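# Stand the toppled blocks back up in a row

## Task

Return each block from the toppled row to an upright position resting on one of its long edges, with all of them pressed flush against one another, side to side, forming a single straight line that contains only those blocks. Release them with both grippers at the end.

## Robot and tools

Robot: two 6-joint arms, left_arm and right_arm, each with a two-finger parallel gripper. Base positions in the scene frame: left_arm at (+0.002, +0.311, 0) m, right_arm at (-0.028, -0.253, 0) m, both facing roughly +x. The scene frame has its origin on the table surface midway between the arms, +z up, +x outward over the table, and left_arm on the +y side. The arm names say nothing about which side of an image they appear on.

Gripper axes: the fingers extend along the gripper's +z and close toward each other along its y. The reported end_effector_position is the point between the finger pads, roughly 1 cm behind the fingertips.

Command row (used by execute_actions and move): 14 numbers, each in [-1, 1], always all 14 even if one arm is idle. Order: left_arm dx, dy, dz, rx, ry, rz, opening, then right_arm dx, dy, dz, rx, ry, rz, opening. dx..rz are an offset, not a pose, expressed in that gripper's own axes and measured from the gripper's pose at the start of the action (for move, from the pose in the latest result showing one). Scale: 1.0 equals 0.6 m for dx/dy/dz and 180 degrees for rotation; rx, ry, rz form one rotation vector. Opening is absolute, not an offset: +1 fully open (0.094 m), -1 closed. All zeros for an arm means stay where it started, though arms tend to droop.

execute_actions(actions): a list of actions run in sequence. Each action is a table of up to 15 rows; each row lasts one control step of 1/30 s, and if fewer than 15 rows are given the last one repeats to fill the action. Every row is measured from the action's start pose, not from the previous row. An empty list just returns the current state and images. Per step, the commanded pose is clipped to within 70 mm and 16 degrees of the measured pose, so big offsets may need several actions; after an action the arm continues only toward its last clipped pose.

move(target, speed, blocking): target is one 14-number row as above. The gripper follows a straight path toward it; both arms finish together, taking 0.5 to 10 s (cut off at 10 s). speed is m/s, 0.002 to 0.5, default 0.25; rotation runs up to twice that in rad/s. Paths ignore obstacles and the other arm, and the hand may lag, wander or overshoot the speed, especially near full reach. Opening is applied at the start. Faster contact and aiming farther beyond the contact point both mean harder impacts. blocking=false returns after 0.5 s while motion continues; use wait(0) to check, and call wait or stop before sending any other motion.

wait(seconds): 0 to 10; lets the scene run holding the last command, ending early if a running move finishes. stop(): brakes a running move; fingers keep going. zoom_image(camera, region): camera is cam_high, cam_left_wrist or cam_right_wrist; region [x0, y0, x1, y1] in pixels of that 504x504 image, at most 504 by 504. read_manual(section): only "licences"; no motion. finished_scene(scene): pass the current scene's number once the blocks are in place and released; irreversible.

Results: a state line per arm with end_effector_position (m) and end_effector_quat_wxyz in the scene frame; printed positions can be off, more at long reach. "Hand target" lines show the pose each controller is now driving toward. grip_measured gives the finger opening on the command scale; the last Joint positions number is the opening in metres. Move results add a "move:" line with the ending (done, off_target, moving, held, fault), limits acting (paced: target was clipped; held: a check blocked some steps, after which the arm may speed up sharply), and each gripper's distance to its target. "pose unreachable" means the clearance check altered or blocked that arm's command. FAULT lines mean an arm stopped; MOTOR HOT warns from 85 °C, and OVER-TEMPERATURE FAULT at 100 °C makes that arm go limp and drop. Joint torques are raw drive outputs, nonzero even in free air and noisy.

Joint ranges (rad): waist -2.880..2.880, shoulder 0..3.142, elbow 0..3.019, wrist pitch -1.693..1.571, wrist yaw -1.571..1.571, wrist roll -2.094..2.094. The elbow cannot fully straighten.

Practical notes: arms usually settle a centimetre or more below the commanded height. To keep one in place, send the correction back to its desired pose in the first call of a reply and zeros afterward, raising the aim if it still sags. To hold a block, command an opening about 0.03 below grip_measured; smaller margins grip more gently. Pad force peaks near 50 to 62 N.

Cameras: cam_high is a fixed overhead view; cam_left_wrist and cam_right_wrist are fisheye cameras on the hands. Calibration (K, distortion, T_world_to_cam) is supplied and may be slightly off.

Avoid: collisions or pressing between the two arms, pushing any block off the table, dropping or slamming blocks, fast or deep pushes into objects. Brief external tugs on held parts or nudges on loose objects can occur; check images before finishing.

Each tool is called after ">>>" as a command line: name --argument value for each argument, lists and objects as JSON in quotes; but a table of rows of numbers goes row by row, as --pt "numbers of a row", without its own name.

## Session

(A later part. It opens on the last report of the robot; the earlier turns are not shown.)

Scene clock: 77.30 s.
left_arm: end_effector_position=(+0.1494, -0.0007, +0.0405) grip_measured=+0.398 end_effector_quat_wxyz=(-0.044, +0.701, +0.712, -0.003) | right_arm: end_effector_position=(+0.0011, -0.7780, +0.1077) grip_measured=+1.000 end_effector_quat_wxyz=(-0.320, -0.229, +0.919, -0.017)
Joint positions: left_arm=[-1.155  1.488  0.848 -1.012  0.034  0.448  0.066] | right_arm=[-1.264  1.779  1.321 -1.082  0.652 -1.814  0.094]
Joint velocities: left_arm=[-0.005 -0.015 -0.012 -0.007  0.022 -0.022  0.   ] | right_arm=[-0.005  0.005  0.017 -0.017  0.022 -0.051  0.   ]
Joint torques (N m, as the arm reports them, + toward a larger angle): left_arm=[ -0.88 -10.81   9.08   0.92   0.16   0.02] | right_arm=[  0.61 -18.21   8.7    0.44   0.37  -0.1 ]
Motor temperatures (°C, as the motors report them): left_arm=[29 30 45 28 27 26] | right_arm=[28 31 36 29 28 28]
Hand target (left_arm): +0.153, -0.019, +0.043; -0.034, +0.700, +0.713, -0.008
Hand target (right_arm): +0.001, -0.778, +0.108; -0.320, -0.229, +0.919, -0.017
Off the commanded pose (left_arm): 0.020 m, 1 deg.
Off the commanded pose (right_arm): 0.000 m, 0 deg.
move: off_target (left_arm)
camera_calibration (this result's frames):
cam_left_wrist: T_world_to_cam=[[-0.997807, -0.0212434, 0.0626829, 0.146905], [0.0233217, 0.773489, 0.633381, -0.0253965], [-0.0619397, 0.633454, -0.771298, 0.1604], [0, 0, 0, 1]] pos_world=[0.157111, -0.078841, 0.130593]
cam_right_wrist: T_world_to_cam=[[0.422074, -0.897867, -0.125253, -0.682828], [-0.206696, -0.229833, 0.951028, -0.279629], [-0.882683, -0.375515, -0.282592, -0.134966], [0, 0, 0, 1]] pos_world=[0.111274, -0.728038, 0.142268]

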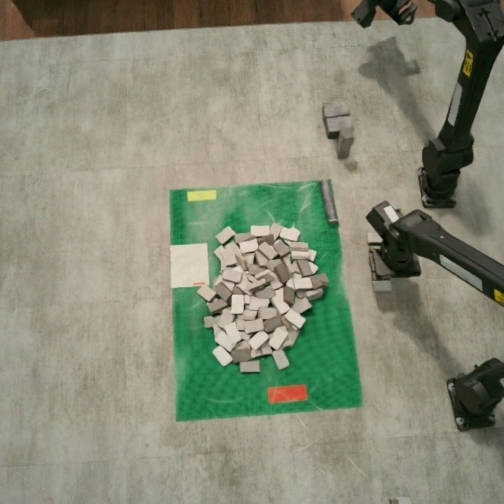

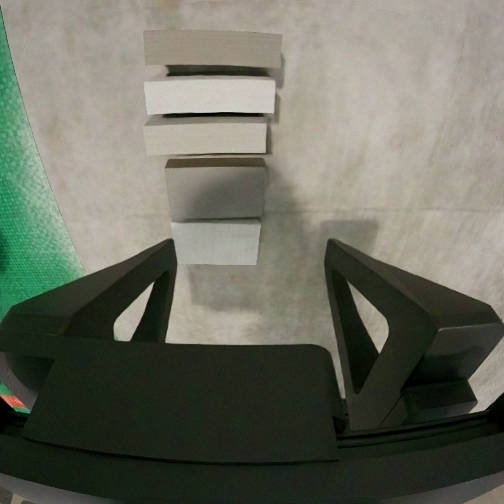

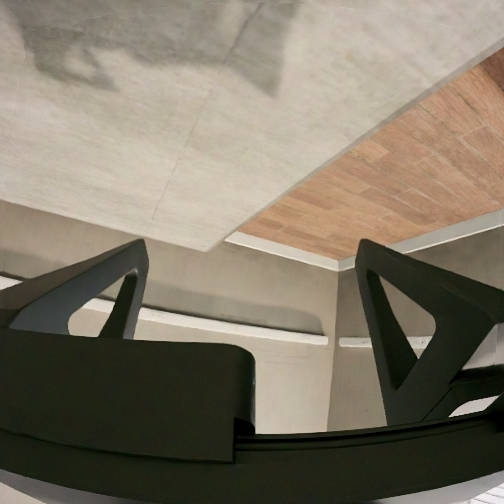

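Missed (too high). Redo, deeper.

>>> move --target '[0.02,0.028,0.01,0,0,0,0.4,0,0,0,0,0,0,1]' --speed 0.06

>>> move --target '[0,0,0.065,0,0,0,0.4,0,0,0,0,0,0,1]' --speed 0.06

>>> move --target '[0,0,0,0,0,0,-0.3,0,0,0,0,0,0,1]'

>>> move --target '[0.12,0,-0.005,0,0,0,-0.3,0,0,0,0,0,0,1]' --speed 0.08

>>> move --target '[0,0,0,0,0,0,0.4,0,0,0,0,0,0,1]'

>>> move --target '[0,0.02,-0.06,0,0,0,0.4,0,0,0,0,0,0,1]' --speed 0.08

>>> move --target '[-0.2,0,0,0,0,0,0.4,0,0,0,0,0,0,1]' --speed 0.08

Scene clock: 86.63 s.
left_arm: end_effector_position=(+0.1626, +0.0077, +0.0385) grip_measured=+0.398 end_effector_quat_wxyz=(-0.044, +0.699, +0.714, -0.004) | right_arm: end_effector_position=(+0.0011, -0.7780, +0.1077) grip_measured=+1.000 end_effector_quat_wxyz=(-0.320, -0.229, +0.919, -0.017)
Joint positions: left_arm=[-1.11   1.488  0.841 -1.006  0.034  0.486  0.066] | right_arm=[-1.264  1.779  1.321 -1.082  0.652 -1.814  0.094]
Joint velocities: left_arm=[-0.005  0.005 -0.002  0.017 -0.022  0.022 -0.001] | right_arm=[-0.005 -0.024  0.002  0.002 -0.007 -0.051  0.   ]
Joint torques (N m, as the arm reports them, + toward a larger angle): left_arm=[  0.88 -12.29   5.36   1.02  -0.17   0.31] | right_arm=[  1.85 -18.73   8.8    0.37   0.39  -0.13]
Motor temperatures (°C, as the motors report them): left_arm=[29 30 46 28 27 26] | right_arm=[28 31 36 29 28 28]
Hand target (left_arm): +0.165, +0.012, +0.034; -0.044, +0.701, +0.712, -0.003
Hand target (right_arm): +0.001, -0.778, +0.108; -0.320, -0.229, +0.919, -0.017
Off the commanded pose (left_arm): 0.007 m, 0 deg.
Off the commanded pose (right_arm): 0.000 m, 0 deg.
move: done
camera_calibration (this result's frames):
cam_left_wrist: T_world_to_cam=[[-0.997493, -0.0277175, 0.0651056, 0.160291], [0.0196838, 0.775081, 0.631555, -0.0303087], [-0.0679673, 0.631253, -0.772593, 0.155415], [0, 0, 0, 1]] pos_world=[0.171049, -0.0701716, 0.128778]
cam_right_wrist: T_world_to_cam=[[0.422074, -0.897867, -0.125253, -0.682828], [-0.206696, -0.229833, 0.951028, -0.279629], [-0.882683, -0.375515, -0.282592, -0.134966], [0, 0, 0, 1]] pos_world=[0.111274, -0.728038, 0.142268]

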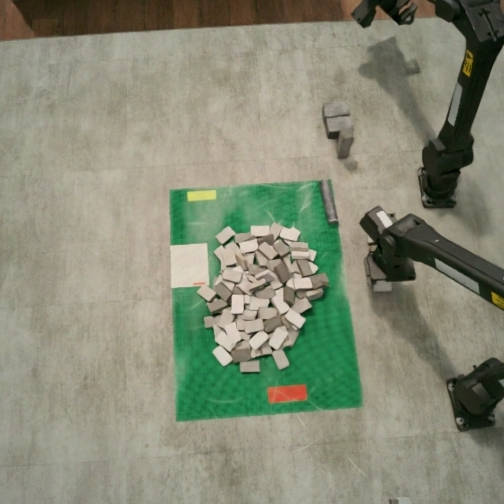

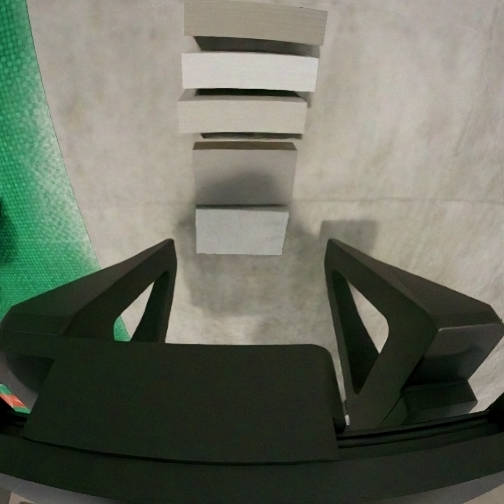

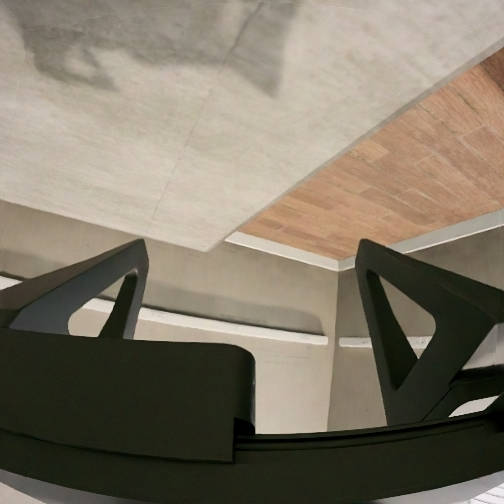

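Scene clock: 87.63 s.
left_arm: end_effector_position=(+0.1631, +0.0067, +0.0104) grip_measured=+0.398 end_effector_quat_wxyz=(-0.034, +0.699, +0.714, -0.007) | right_arm: end_effector_position=(+0.0011, -0.7780, +0.1077) grip_measured=+1.000 end_effector_quat_wxyz=(-0.320, -0.229, +0.919, -0.017)
Joint positions: left_arm=[-1.11   1.533  0.799 -0.897  0.034  0.486  0.066] | right_arm=[-1.264  1.779  1.321 -1.082  0.652 -1.814  0.094]
Joint velocities: left_arm=[-0.024 -0.005 -0.022 -0.002 -0.051 -0.007 -0.   ] | right_arm=[-0.005 -0.015 -0.002 -0.007 -0.051  0.051  0.   ]
Joint torques (N m, as the arm reports them, + toward a larger angle): left_arm=[ -0.11 -11.31   5.2    1.1    0.     0.17] | right_arm=[  0.34 -19.11   8.72   0.29   0.4   -0.09]
Motor temperatures (°C, as the motors report them): left_arm=[29 30 45 28 27 26] | right_arm=[28 31 36 29 28 28]
Hand target (left_arm): +0.160, +0.010, +0.000; -0.044, +0.699, +0.714, -0.004
Hand target (right_arm): +0.001, -0.778, +0.108; -0.320, -0.229, +0.919, -0.017
Off the commanded pose (left_arm): 0.012 m, 1 deg.
Off the commanded pose (right_arm): 0.000 m, 0 deg.
move: off_target (left_arm)
camera_calibration (this result's frames):
cam_left_wrist: T_world_to_cam=[[-0.998117, -0.0265934, 0.0552663, 0.162802], [0.0132097, 0.786743, 0.61714, -0.0107264], [-0.0598922, 0.616708, -0.78491, 0.133224], [0, 0, 0, 1]] pos_world=[0.170617, -0.0693922, 0.102191]
cam_right_wrist: T_world_to_cam=[[0.422074, -0.897867, -0.125253, -0.682828], [-0.206696, -0.229833, 0.951028, -0.279629], [-0.882683, -0.375515, -0.282592, -0.134966], [0, 0, 0, 1]] pos_world=[0.111274, -0.728038, 0.142268]

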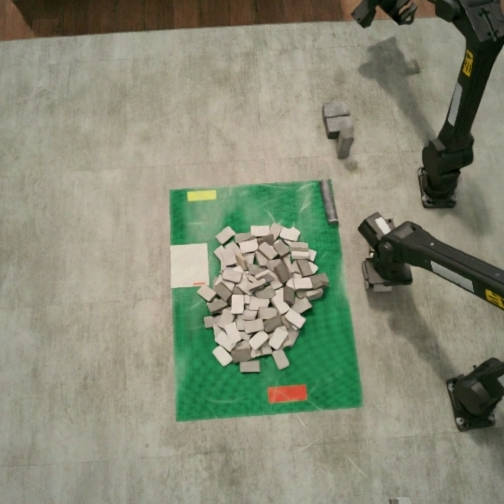

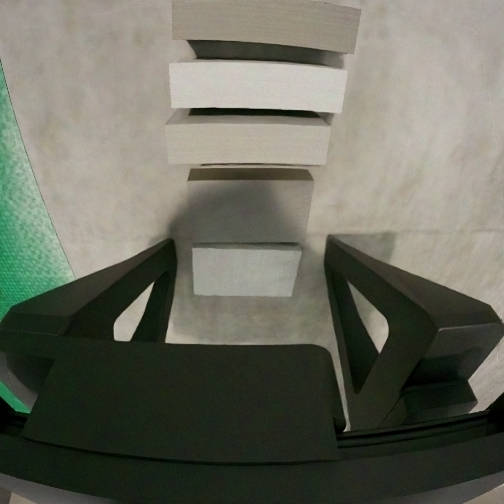

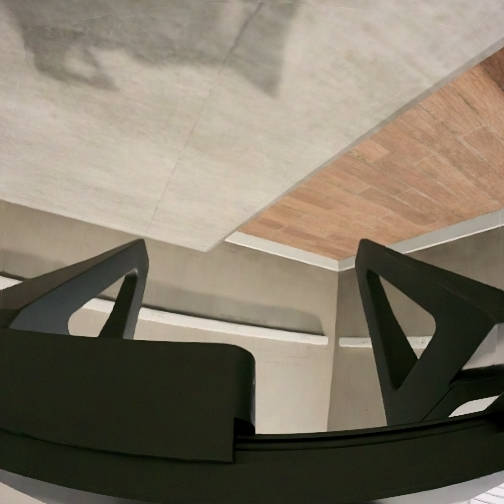

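Scene clock: 88.13 s.
left_arm: end_effector_position=(+0.1631, +0.0067, +0.0104) grip_measured=-0.088 end_effector_quat_wxyz=(-0.034, +0.699, +0.714, -0.007) | right_arm: end_effector_position=(+0.0011, -0.7780, +0.1077) grip_measured=+1.000 end_effector_quat_wxyz=(-0.320, -0.229, +0.919, -0.017)
Joint positions: left_arm=[-1.11   1.533  0.799 -0.897  0.034  0.486  0.043] | right_arm=[-1.264  1.779  1.321 -1.082  0.652 -1.814  0.094]
Joint velocities: left_arm=[-0.005 -0.005 -0.007 -0.002 -0.022 -0.037  0.   ] | right_arm=[-0.005 -0.024 -0.012  0.012 -0.037  0.007  0.   ]
Joint torques (N m, as the arm reports them, + toward a larger angle): left_arm=[  0.02 -12.86   5.8    0.53  -0.03   0.21] | right_arm=[  1.48 -18.81   8.97   0.49   0.37  -0.14]
Motor temperatures (°C, as the motors report them): left_arm=[29 30 45 28 27 26] | right_arm=[28 31 36 29 28 28]
Hand target (left_arm): +0.163, +0.007, +0.010; -0.034, +0.699, +0.714, -0.007
Hand target (right_arm): +0.001, -0.778, +0.108; -0.320, -0.229, +0.919, -0.017
Off the commanded pose (left_arm): 0.000 m, 0 deg.
Off the commanded pose (right_arm): 0.000 m, 0 deg.
move: done
camera_calibration (this result's frames):
cam_left_wrist: T_world_to_cam=[[-0.998117, -0.0265934, 0.0552663, 0.162802], [0.0132097, 0.786743, 0.61714, -0.0107264], [-0.0598922, 0.616708, -0.78491, 0.133224], [0, 0, 0, 1]] pos_world=[0.170617, -0.0693922, 0.102191]
cam_right_wrist: T_world_to_cam=[[0.422074, -0.897867, -0.125253, -0.682828], [-0.206696, -0.229833, 0.951028, -0.279629], [-0.882683, -0.375515, -0.282592, -0.134966], [0, 0, 0, 1]] pos_world=[0.111274, -0.728038, 0.142268]

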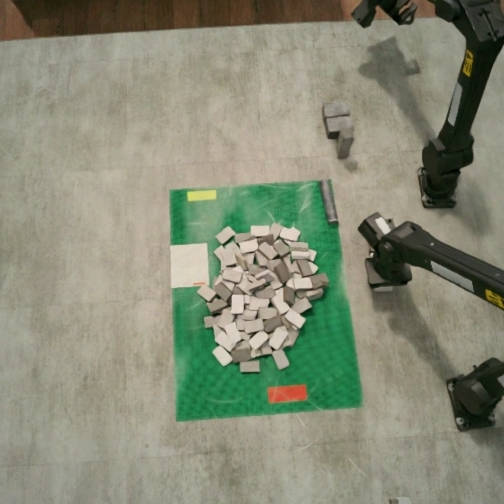

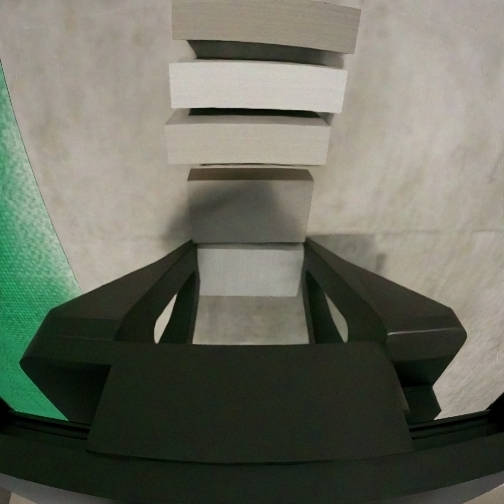

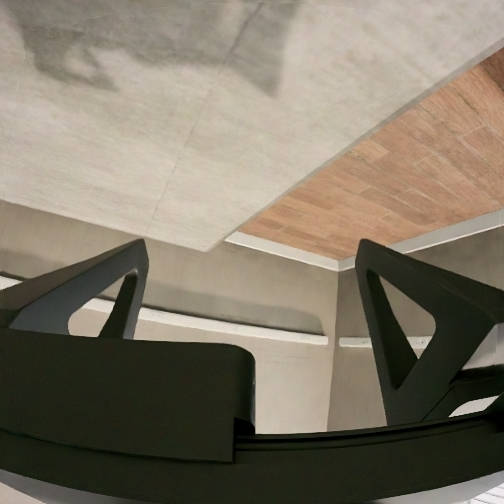

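Scene clock: 89.33 s.
left_arm: end_effector_position=(+0.1603, +0.0734, +0.0127) grip_measured=-0.088 end_effector_quat_wxyz=(-0.035, +0.697, +0.716, -0.009) | right_arm: end_effector_position=(+0.0011, -0.7780, +0.1077) grip_measured=+1.000 end_effector_quat_wxyz=(-0.320, -0.229, +0.919, -0.017)
Joint positions: left_arm=[-1.006  1.386  0.647 -0.897  0.032  0.584  0.043] | right_arm=[-1.264  1.779  1.321 -1.082  0.652 -1.814  0.094]
Joint velocities: left_arm=[-0.005  0.005  0.002  0.007 -0.022 -0.022 -0.   ] | right_arm=[-0.015 -0.024 -0.002  0.002 -0.037  0.037  0.   ]
Joint torques (N m, as the arm reports them, + toward a larger angle): left_arm=[  1.12 -11.37   5.27   0.05  -0.15   0.35] | right_arm=[  0.7  -18.88   8.92   0.24   0.36  -0.11]
Motor temperatures (°C, as the motors report them): left_arm=[29 30 45 28 27 26] | right_arm=[28 31 36 29 28 28]
Hand target (left_arm): +0.162, +0.078, +0.016; -0.034, +0.699, +0.714, -0.008
Hand target (right_arm): +0.001, -0.778, +0.108; -0.320, -0.229, +0.919, -0.017
Off the commanded pose (left_arm): 0.006 m, 0 deg.
Off the commanded pose (right_arm): 0.000 m, 0 deg.
move: done
camera_calibration (this result's frames):
cam_left_wrist: T_world_to_cam=[[-0.997648, -0.0331658, 0.0599923, 0.162], [0.0109231, 0.78707, 0.616766, -0.0642012], [-0.0676738, 0.615971, -0.784857, 0.0950388], [0, 0, 0, 1]] pos_world=[0.168752, -0.00263739, 0.10447]
cam_right_wrist: T_world_to_cam=[[0.422074, -0.897867, -0.125253, -0.682828], [-0.206696, -0.229833, 0.951028, -0.279629], [-0.882683, -0.375515, -0.282592, -0.134966], [0, 0, 0, 1]] pos_world=[0.111274, -0.728038, 0.142268]

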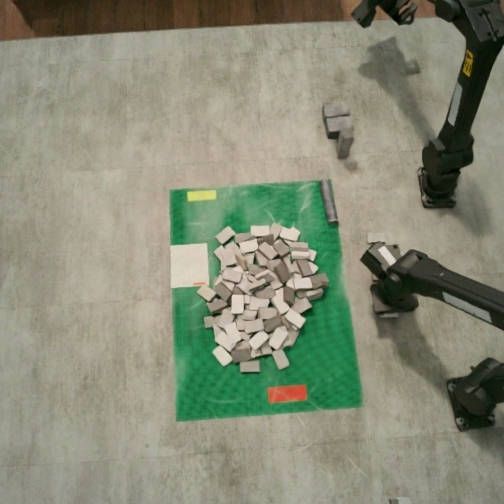

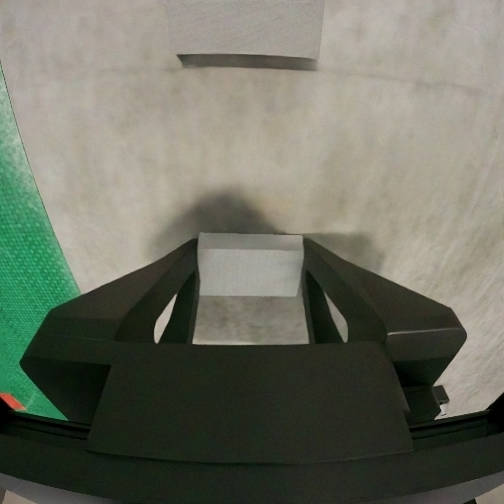

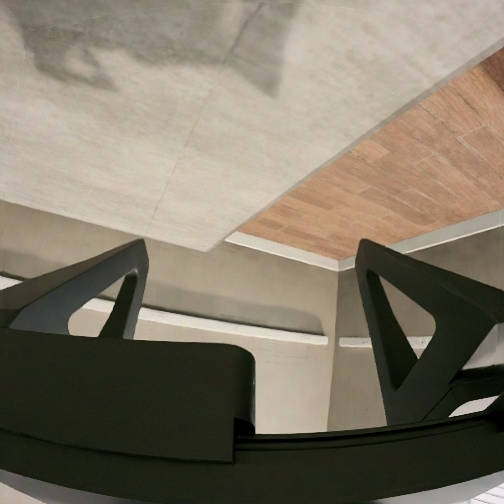

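Scene clock: 89.83 s.
left_arm: end_effector_position=(+0.1603, +0.0734, +0.0127) grip_measured=+0.398 end_effector_quat_wxyz=(-0.035, +0.697, +0.716, -0.009) | right_arm: end_effector_position=(+0.0011, -0.7780, +0.1077) grip_measured=+1.000 end_effector_quat_wxyz=(-0.320, -0.229, +0.919, -0.017)
Joint positions: left_arm=[-1.006  1.386  0.647 -0.897  0.032  0.584  0.066] | right_arm=[-1.264  1.779  1.321 -1.082  0.652 -1.814  0.094]
Joint velocities: left_arm=[-0.005 -0.005 -0.007 -0.012  0.066  0.051 -0.   ] | right_arm=[ 0.005  0.005  0.002  0.022  0.007 -0.022  0.   ]
Joint torques (N m, as the arm reports them, + toward a larger angle): left_arm=[  0.04 -10.42   5.77   0.47  -0.01   0.16] | right_arm=[  1.22 -19.54   8.67   0.41   0.38  -0.06]
Motor temperatures (°C, as the motors report them): left_arm=[29 30 45 28 27 26] | right_arm=[28 31 36 29 28 28]
Hand target (left_arm): +0.160, +0.073, +0.013; -0.035, +0.697, +0.716, -0.009
Hand target (right_arm): +0.001, -0.778, +0.108; -0.320, -0.229, +0.919, -0.017
Off the commanded pose (left_arm): 0.000 m, 0 deg.
Off the commanded pose (right_arm): 0.000 m, 0 deg.
move: done
camera_calibration (this result's frames):
cam_left_wrist: T_world_to_cam=[[-0.997648, -0.0331658, 0.0599923, 0.162], [0.0109231, 0.78707, 0.616766, -0.0642012], [-0.0676738, 0.615971, -0.784857, 0.0950388], [0, 0, 0, 1]] pos_world=[0.168752, -0.00263739, 0.10447]
cam_right_wrist: T_world_to_cam=[[0.422074, -0.897867, -0.125253, -0.682828], [-0.206696, -0.229833, 0.951028, -0.279629], [-0.882683, -0.375515, -0.282592, -0.134966], [0, 0, 0, 1]] pos_world=[0.111274, -0.728038, 0.142268]

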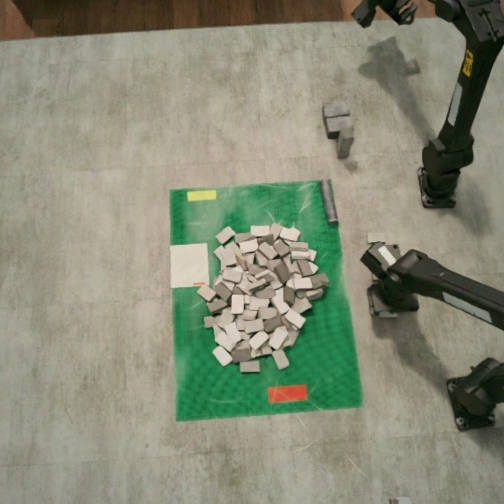

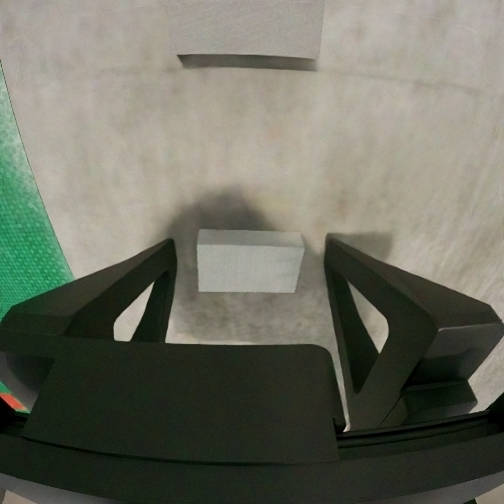

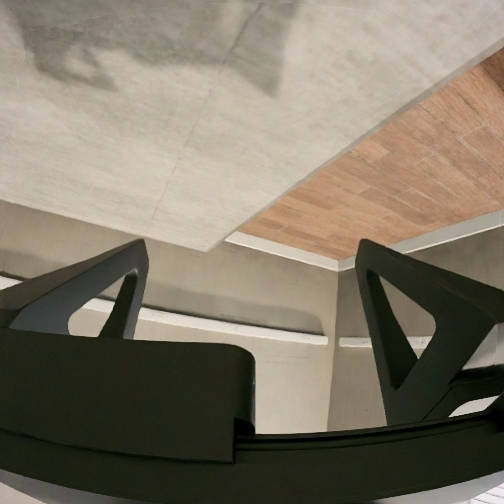

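Scene clock: 90.70 s.
left_arm: end_effector_position=(+0.1615, +0.0827, +0.0341) grip_measured=+0.398 end_effector_quat_wxyz=(-0.054, +0.695, +0.717, -0.007) | right_arm: end_effector_position=(+0.0011, -0.7780, +0.1077) grip_measured=+1.000 end_effector_quat_wxyz=(-0.320, -0.229, +0.919, -0.017)
Joint positions: left_arm=[-0.984  1.346  0.679 -1.007  0.032  0.604  0.066] | right_arm=[-1.264  1.779  1.321 -1.082  0.652 -1.814  0.094]
Joint velocities: left_arm=[-0.005 -0.005  0.007 -0.007 -0.037  0.007  0.001] | right_arm=[-0.015 -0.005 -0.002 -0.002  0.022 -0.095  0.   ]
Joint torques (N m, as the arm reports them, + toward a larger angle): left_arm=[  0.9  -10.21   8.59  -0.06  -0.13   0.34] | right_arm=[  1.19 -18.55   9.06   0.36   0.36  -0.14]
Motor temperatures (°C, as the motors report them): left_arm=[29 30 45 28 27 26] | right_arm=[28 32 36 29 28 28]
Hand target (left_arm): +0.174, +0.073, +0.048; -0.035, +0.697, +0.716, -0.009
Hand target (right_arm): +0.001, -0.778, +0.108; -0.320, -0.229, +0.919, -0.017
Off the commanded pose (left_arm): 0.022 m, 2 deg.
Off the commanded pose (right_arm): 0.000 m, 0 deg.
move: off_target (left_arm)
camera_calibration (this result's frames):
cam_left_wrist: T_world_to_cam=[[-0.995931, -0.0375965, 0.081901, 0.161523], [0.0235328, 0.768786, 0.639073, -0.0859816], [-0.0869912, 0.6384, -0.764773, 0.106764], [0, 0, 0, 1]] pos_world=[0.172176, 0.00401605, 0.12337]
cam_right_wrist: T_world_to_cam=[[0.422074, -0.897867, -0.125253, -0.682828], [-0.206696, -0.229833, 0.951028, -0.279629], [-0.882683, -0.375515, -0.282592, -0.134966], [0, 0, 0, 1]] pos_world=[0.111274, -0.728038, 0.142268]

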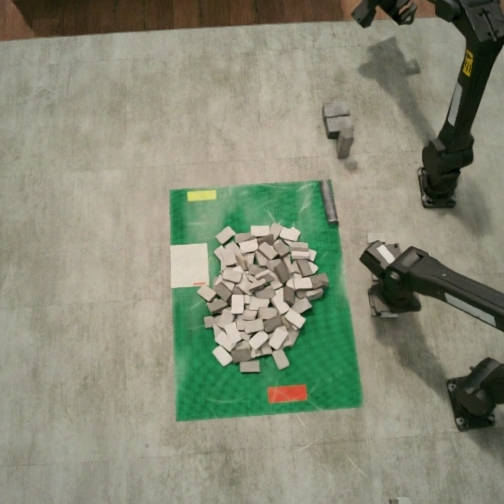

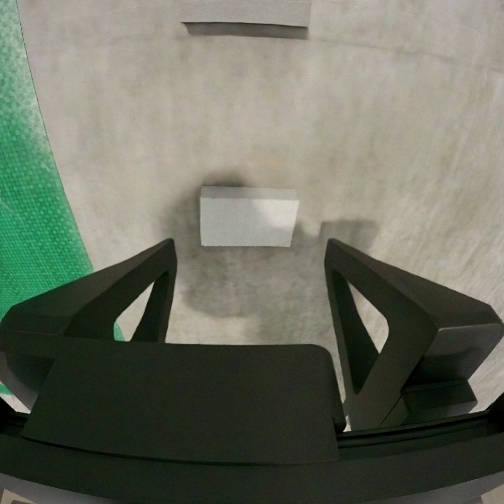

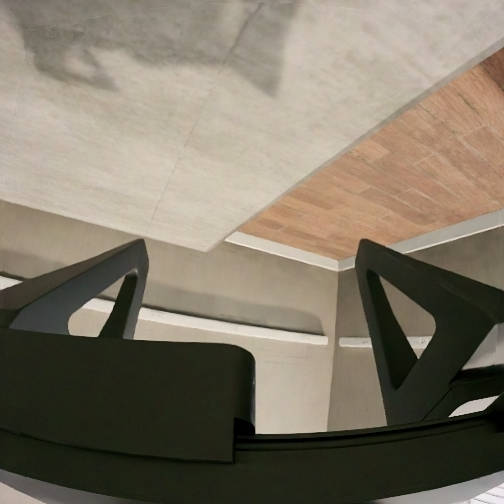

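Scene clock: 92.53 s.
left_arm: end_effector_position=(+0.1619, -0.0197, +0.0260) grip_measured=+0.398 end_effector_quat_wxyz=(-0.058, +0.696, +0.715, -0.003) | right_arm: end_effector_position=(+0.0011, -0.7780, +0.1077) grip_measured=+1.000 end_effector_quat_wxyz=(-0.320, -0.229, +0.919, -0.017)
Joint positions: left_arm=[-1.144  1.584  0.912 -1.006  0.043  0.449  0.066] | right_arm=[-1.264  1.779  1.321 -1.082  0.652 -1.814  0.094]
Joint velocities: left_arm=[-0.005 -0.005 -0.012 -0.002 -0.037  0.007 -0.001] | right_arm=[-0.005  0.005 -0.022  0.007 -0.037 -0.007  0.   ]
Joint torques (N m, as the arm reports them, + toward a larger angle): left_arm=[ -1.2  -12.63   8.8    0.56   0.19   0.08] | right_arm=[  1.19 -19.03   8.9    0.17   0.37  -0.12]
Motor temperatures (°C, as the motors report them): left_arm=[29 30 45 28 27 26] | right_arm=[28 32 36 29 28 28]
Hand target (left_arm): +0.164, -0.036, +0.027; -0.053, +0.695, +0.717, -0.006
Hand target (right_arm): +0.001, -0.778, +0.108; -0.320, -0.229, +0.919, -0.017
Off the commanded pose (left_arm): 0.018 m, 1 deg.
Off the commanded pose (right_arm): 0.000 m, 0 deg.
move: off_target (left_arm)
camera_calibration (this result's frames):
cam_left_wrist: T_world_to_cam=[[-0.996005, -0.0342132, 0.0824828, 0.158837], [0.0275398, 0.760974, 0.648197, -0.00314665], [-0.0849441, 0.647879, -0.756992, 0.165615], [0, 0, 0, 1]] pos_world=[0.172357, -0.0994699, 0.114308]
cam_right_wrist: T_world_to_cam=[[0.422074, -0.897867, -0.125253, -0.682828], [-0.206696, -0.229833, 0.951028, -0.279629], [-0.882683, -0.375515, -0.282592, -0.134966], [0, 0, 0, 1]] pos_world=[0.111274, -0.728038, 0.142268]

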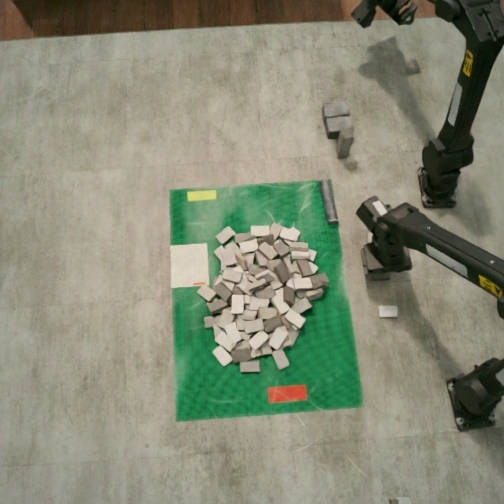

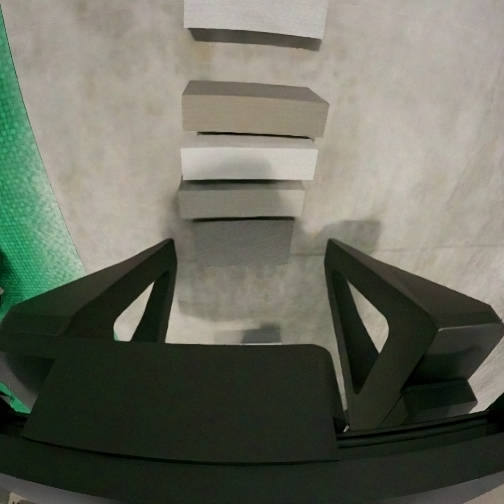

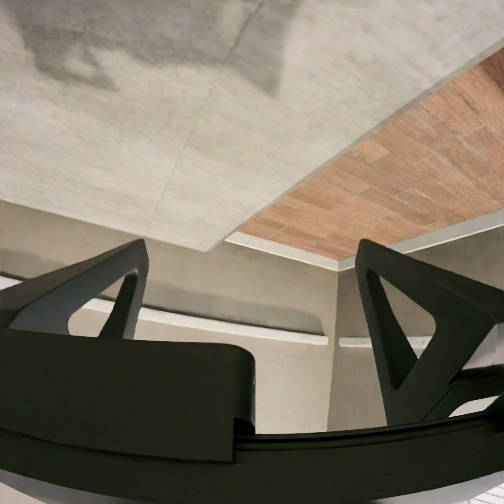

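>>> move --target '[0.01,0,0.043,0,0,0,0.4,0,0,0,0,0,0,1]' --speed 0.06

>>> move --target '[0,0,0,0,0,0,-0.3,0,0,0,0,0,0,1]'

>>> move --target '[0.03,0.02,-0.07,0,0,0,-0.3,0,0,0,0,0,0,1]' --speed 0.08

>>> move --target '[0,0,0,0,-0.42,0,-0.3,0,0,0,0,0,0,1]' --speed 0.15

Scene clock: 103.17 s.
left_arm: end_effector_position=(+0.1604, -0.0167, +0.0137) grip_measured=+0.398 end_effector_quat_wxyz=(-0.046, +0.696, +0.716, -0.007) | right_arm: end_effector_position=(+0.0011, -0.7780, +0.1077) grip_measured=+1.000 end_effector_quat_wxyz=(-0.320, -0.229, +0.919, -0.017)
Joint positions: left_arm=[-1.144  1.584  0.872 -0.941  0.043  0.447  0.066] | right_arm=[-1.264  1.779  1.321 -1.082  0.652 -1.814  0.094]
Joint velocities: left_arm=[ 0.005  0.005  0.002  0.007  0.037 -0.022 -0.   ] | right_arm=[-0.005 -0.024  0.002 -0.027 -0.051 -0.022  0.   ]
Joint torques (N m, as the arm reports them, + toward a larger angle): left_arm=[  0.08 -12.52   5.28   1.11   0.01   0.25] | right_arm=[  0.67 -19.27   8.93   0.41   0.38  -0.09]
Motor temperatures (°C, as the motors report them): left_arm=[29 30 46 28 27 26] | right_arm=[28 32 36 29 28 28]
Hand target (left_arm): +0.159, -0.011, +0.001; -0.058, +0.696, +0.715, -0.003
Hand target (right_arm): +0.001, -0.778, +0.108; -0.320, -0.229, +0.919, -0.017
Off the commanded pose (left_arm): 0.014 m, 1 deg.
Off the commanded pose (right_arm): 0.000 m, 0 deg.
move: off_target (left_arm)
camera_calibration (this result's frames):
cam_left_wrist: T_world_to_cam=[[-0.996871, -0.0339585, 0.0713853, 0.158734], [0.0187489, 0.775697, 0.630827, 0.00448905], [-0.0767953, 0.630191, -0.772633, 0.152885], [0, 0, 0, 1]] pos_world=[0.169894, -0.0944383, 0.103961]
cam_right_wrist: T_world_to_cam=[[0.422074, -0.897867, -0.125253, -0.682828], [-0.206696, -0.229833, 0.951028, -0.279629], [-0.882683, -0.375515, -0.282592, -0.134966], [0, 0, 0, 1]] pos_world=[0.111274, -0.728038, 0.142268]

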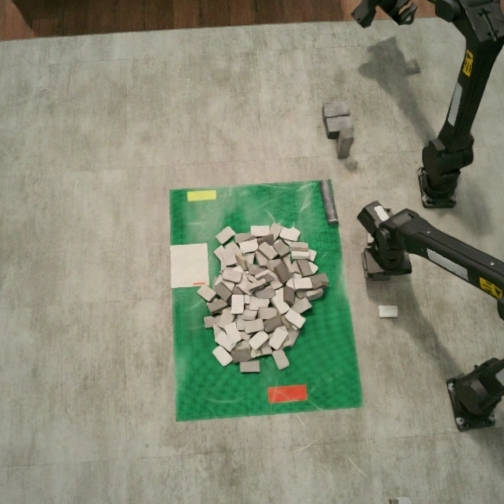

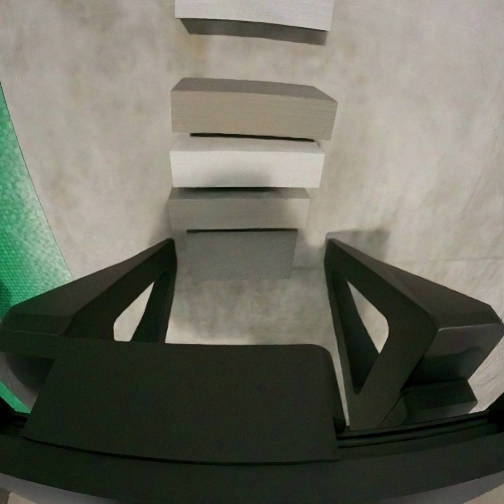

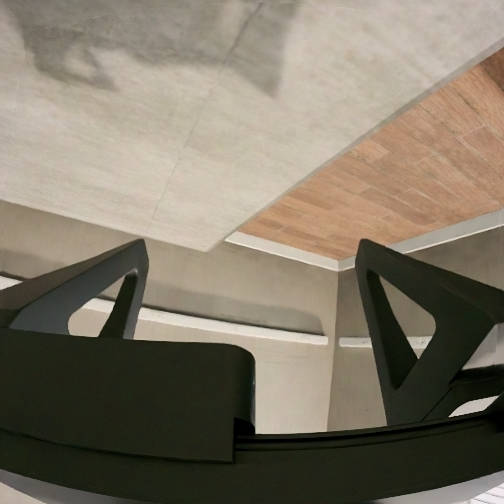

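Scene clock: 103.67 s.
left_arm: end_effector_position=(+0.1604, -0.0167, +0.0137) grip_measured=-0.107 end_effector_quat_wxyz=(-0.046, +0.696, +0.716, -0.007) | right_arm: end_effector_position=(+0.0011, -0.7780, +0.1077) grip_measured=+1.000 end_effector_quat_wxyz=(-0.320, -0.229, +0.919, -0.017)
Joint positions: left_arm=[-1.144  1.584  0.872 -0.941  0.043  0.447  0.042] | right_arm=[-1.264  1.779  1.321 -1.082  0.652 -1.814  0.094]
Joint velocities: left_arm=[-0.024 -0.015 -0.007 -0.002 -0.037 -0.051  0.001] | right_arm=[0.005 0.005 0.012 0.007 0.007 0.007 0.   ]
Joint torques (N m, as the arm reports them, + toward a larger angle): left_arm=[ -0.07 -14.77   5.93   0.57   0.01   0.2 ] | right_arm=[  0.76 -19.02   8.87   0.3    0.39  -0.13]
Motor temperatures (°C, as the motors report them): left_arm=[29 30 45 28 27 26] | right_arm=[28 32 36 29 28 28]
Hand target (left_arm): +0.160, -0.017, +0.014; -0.046, +0.696, +0.716, -0.007
Hand target (right_arm): +0.001, -0.778, +0.108; -0.320, -0.229, +0.919, -0.017
Off the commanded pose (left_arm): 0.000 m, 0 deg.
Off the commanded pose (right_arm): 0.000 m, 0 deg.
move: done
camera_calibration (this result's frames):
cam_left_wrist: T_world_to_cam=[[-0.996871, -0.0339585, 0.0713853, 0.158734], [0.0187489, 0.775697, 0.630827, 0.00448905], [-0.0767953, 0.630191, -0.772633, 0.152885], [0, 0, 0, 1]] pos_world=[0.169894, -0.0944383, 0.103961]
cam_right_wrist: T_world_to_cam=[[0.422074, -0.897867, -0.125253, -0.682828], [-0.206696, -0.229833, 0.951028, -0.279629], [-0.882683, -0.375515, -0.282592, -0.134966], [0, 0, 0, 1]] pos_world=[0.111274, -0.728038, 0.142268]

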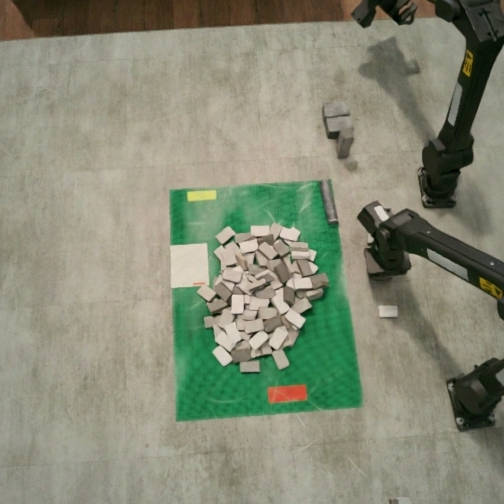

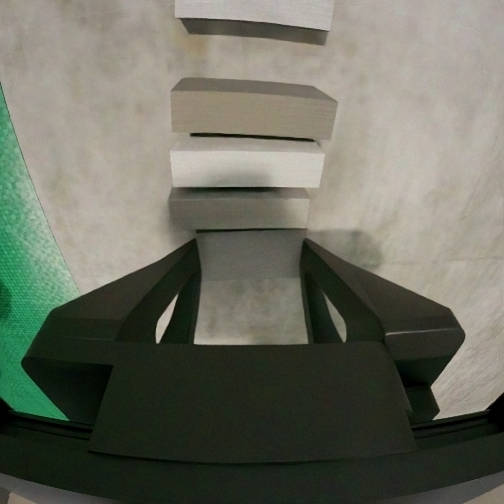

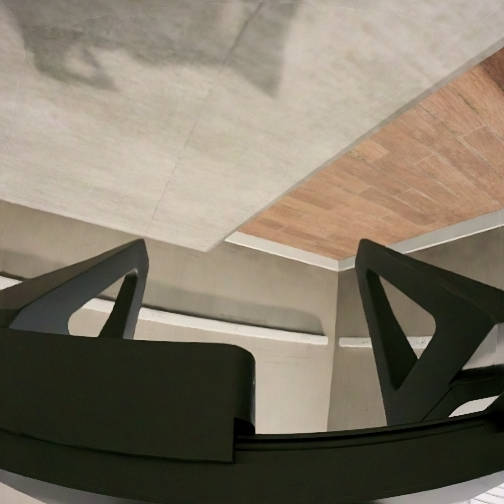

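Scene clock: 104.60 s.
left_arm: end_effector_position=(+0.1648, +0.0072, +0.0422) grip_measured=-0.107 end_effector_quat_wxyz=(-0.062, +0.694, +0.717, -0.004) | right_arm: end_effector_position=(+0.0011, -0.7780, +0.1077) grip_measured=+1.000 end_effector_quat_wxyz=(-0.320, -0.229, +0.919, -0.017)
Joint positions: left_arm=[-1.101  1.507  0.872 -1.052  0.042  0.485  0.042] | right_arm=[-1.264  1.779  1.321 -1.082  0.652 -1.814  0.094]
Joint velocities: left_arm=[-0.005  0.005  0.012  0.007 -0.037  0.051 -0.001] | right_arm=[ 0.005  0.005  0.002  0.002 -0.022  0.037  0.   ]
Joint torques (N m, as the arm reports them, + toward a larger angle): left_arm=[  0.95 -15.41   8.06  -0.08  -0.15   0.41] | right_arm=[  0.75 -19.38   8.94   0.28   0.33  -0.1 ]
Motor temperatures (°C, as the motors report them): left_arm=[29 30 45 28 27 26] | right_arm=[28 32 36 29 28 28]
Hand target (left_arm): +0.175, -0.001, +0.055; -0.046, +0.696, +0.716, -0.007
Hand target (right_arm): +0.001, -0.778, +0.108; -0.320, -0.229, +0.919, -0.017
Off the commanded pose (left_arm): 0.019 m, 2 deg.
Off the commanded pose (right_arm): 0.000 m, 0 deg.
move: off_target (left_arm)
camera_calibration (this result's frames):
cam_left_wrist: T_world_to_cam=[[-0.995225, -0.0408448, 0.0886498, 0.160922], [0.0268539, 0.758606, 0.650996, -0.0341512], [-0.0938401, 0.650268, -0.753887, 0.162034], [0, 0, 0, 1]] pos_world=[0.176276, -0.0728853, 0.130122]
cam_right_wrist: T_world_to_cam=[[0.422074, -0.897867, -0.125253, -0.682828], [-0.206696, -0.229833, 0.951028, -0.279629], [-0.882683, -0.375515, -0.282592, -0.134966], [0, 0, 0, 1]] pos_world=[0.111274, -0.728038, 0.142268]

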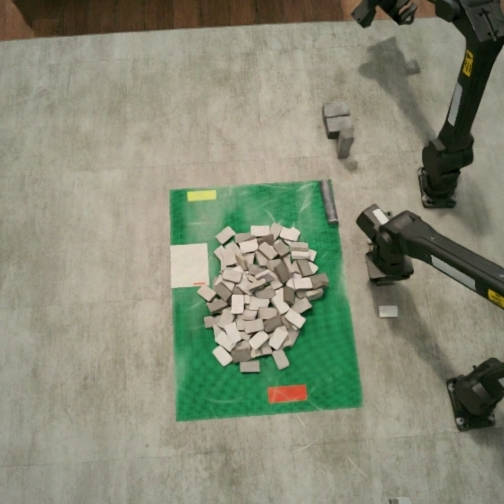

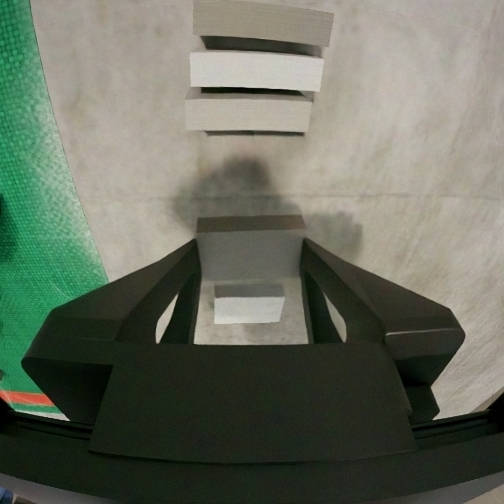

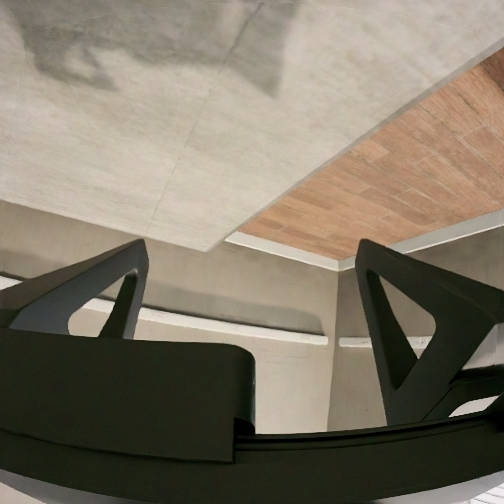

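Scene clock: 109.53 s.
left_arm: end_effector_position=(+0.1624, +0.0029, +0.0453) grip_measured=-0.107 end_effector_quat_wxyz=(+0.390, +0.553, +0.598, -0.429) | right_arm: end_effector_position=(+0.0011, -0.7780, +0.1077) grip_measured=+1.000 end_effector_quat_wxyz=(-0.320, -0.229, +0.919, -0.017)
Joint positions: left_arm=[-0.773  1.544  0.164  0.896  0.792  0.271  0.042] | right_arm=[-1.264  1.779  1.321 -1.082  0.652 -1.814  0.094]
Joint velocities: left_arm=[-0.005  0.015 -0.007  0.012  0.007  0.007  0.   ] | right_arm=[ 0.005 -0.005 -0.002 -0.007  0.022  0.007  0.   ]
Joint torques (N m, as the arm reports them, + toward a larger angle): left_arm=[ 1.1  -6.81  2.27  3.11  0.47  0.02] | right_arm=[  1.11 -18.37   8.7    0.52   0.34  -0.14]
Motor temperatures (°C, as the motors report them): left_arm=[29 30 44 28 27 26] | right_arm=[28 32 36 29 28 28]
Hand target (left_arm): +0.164, +0.007, +0.043; +0.388, +0.545, +0.605, -0.432
Hand target (right_arm): +0.001, -0.778, +0.108; -0.320, -0.229, +0.919, -0.017
Off the commanded pose (left_arm): 0.006 m, 1 deg.
Off the commanded pose (right_arm): 0.000 m, 0 deg.
move: done
camera_calibration (this result's frames):
cam_left_wrist: T_world_to_cam=[[-0.996098, -0.0230678, 0.0851821, 0.158395], [-0.0676667, 0.819259, -0.569418, 0.0375191], [-0.0566509, -0.57296, -0.817623, 0.167332], [0, 0, 0, 1]] pos_world=[0.169796, 0.0687906, 0.144686]
cam_right_wrist: T_world_to_cam=[[0.422074, -0.897867, -0.125253, -0.682828], [-0.206696, -0.229833, 0.951028, -0.279629], [-0.882683, -0.375515, -0.282592, -0.134966], [0, 0, 0, 1]] pos_world=[0.111274, -0.728038, 0.142268]

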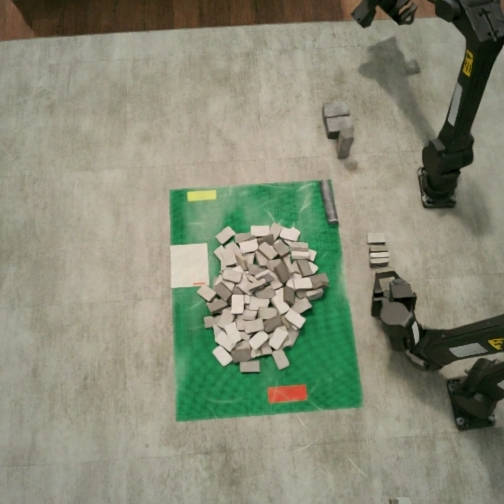

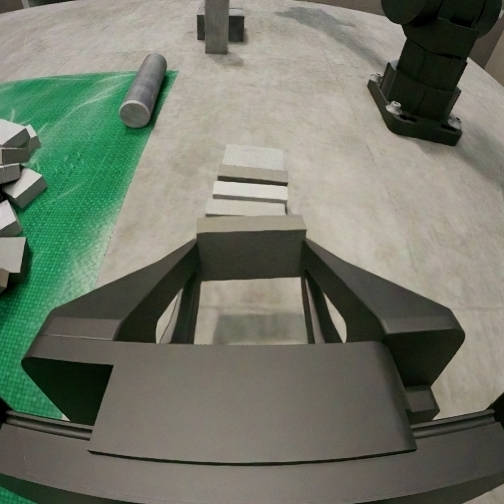

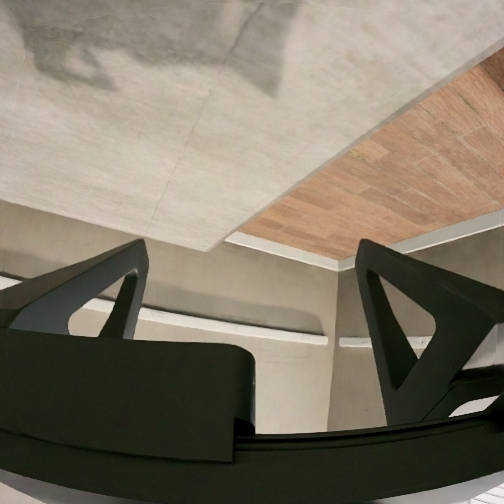

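>>> move --target '[0.045,0,0.03,0,0,0,-0.3,0,0,0,0,0,0,1]' --speed 0.05

Scene clock: 124.37 s.
left_arm: end_effector_position=(+0.1609, +0.0002, +0.0212) grip_measured=-0.107 end_effector_quat_wxyz=(+0.400, +0.555, +0.593, -0.425) | right_arm: end_effector_position=(+0.0011, -0.7780, +0.1077) grip_measured=+1.000 end_effector_quat_wxyz=(-0.320, -0.229, +0.919, -0.017)
Joint positions: left_arm=[-0.792  1.75   0.164  1.126  0.768  0.268  0.042] | right_arm=[-1.264  1.779  1.321 -1.082  0.652 -1.814  0.094]
Joint velocities: left_arm=[-0.015 -0.015 -0.022  0.012 -0.081 -0.037 -0.   ] | right_arm=[-0.005  0.005 -0.002 -0.032  0.022  0.007  0.   ]
Joint torques (N m, as the arm reports them, + toward a larger angle): left_arm=[-0.66 -6.81  2.17  2.61 -0.12 -0.01] | right_arm=[  1.13 -19.94   8.88   0.2    0.33  -0.08]
Motor temperatures (°C, as the motors report them): left_arm=[29 30 41 28 27 26] | right_arm=[28 32 36 29 28 28]
Hand target (left_arm): +0.160, -0.005, +0.014; +0.390, +0.553, +0.598, -0.429
Hand target (right_arm): +0.001, -0.778, +0.108; -0.320, -0.229, +0.919, -0.017
Off the commanded pose (left_arm): 0.009 m, 1 deg.
Off the commanded pose (right_arm): 0.000 m, 0 deg.
move: done
camera_calibration (this result's frames):
cam_left_wrist: T_world_to_cam=[[-0.997666, -0.0259877, 0.0631502, 0.159585], [-0.0577482, 0.814645, -0.577078, 0.024527], [-0.036448, -0.579378, -0.814244, 0.142616], [0, 0, 0, 1]] pos_world=[0.165827, 0.0667953, 0.120201]
cam_right_wrist: T_world_to_cam=[[0.422074, -0.897867, -0.125253, -0.682828], [-0.206696, -0.229833, 0.951028, -0.279629], [-0.882683, -0.375515, -0.282592, -0.134966], [0, 0, 0, 1]] pos_world=[0.111274, -0.728038, 0.142268]

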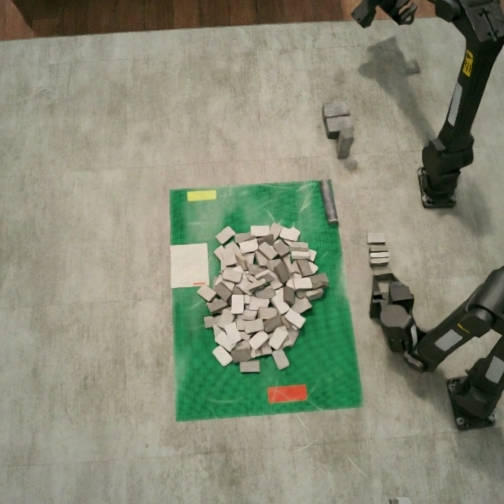

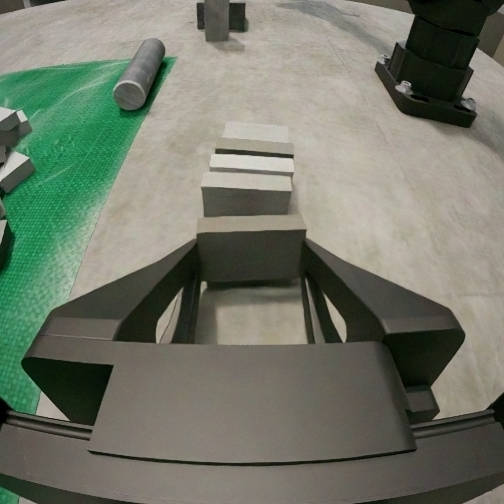

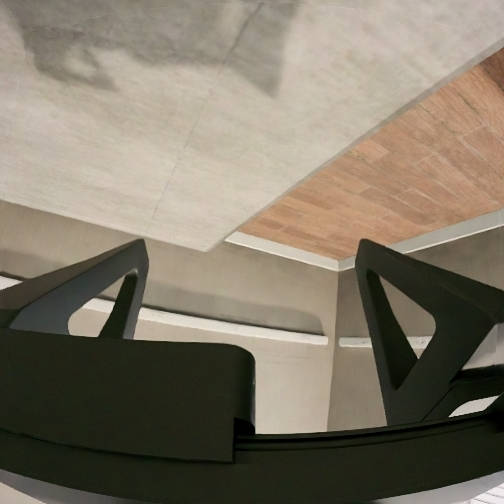

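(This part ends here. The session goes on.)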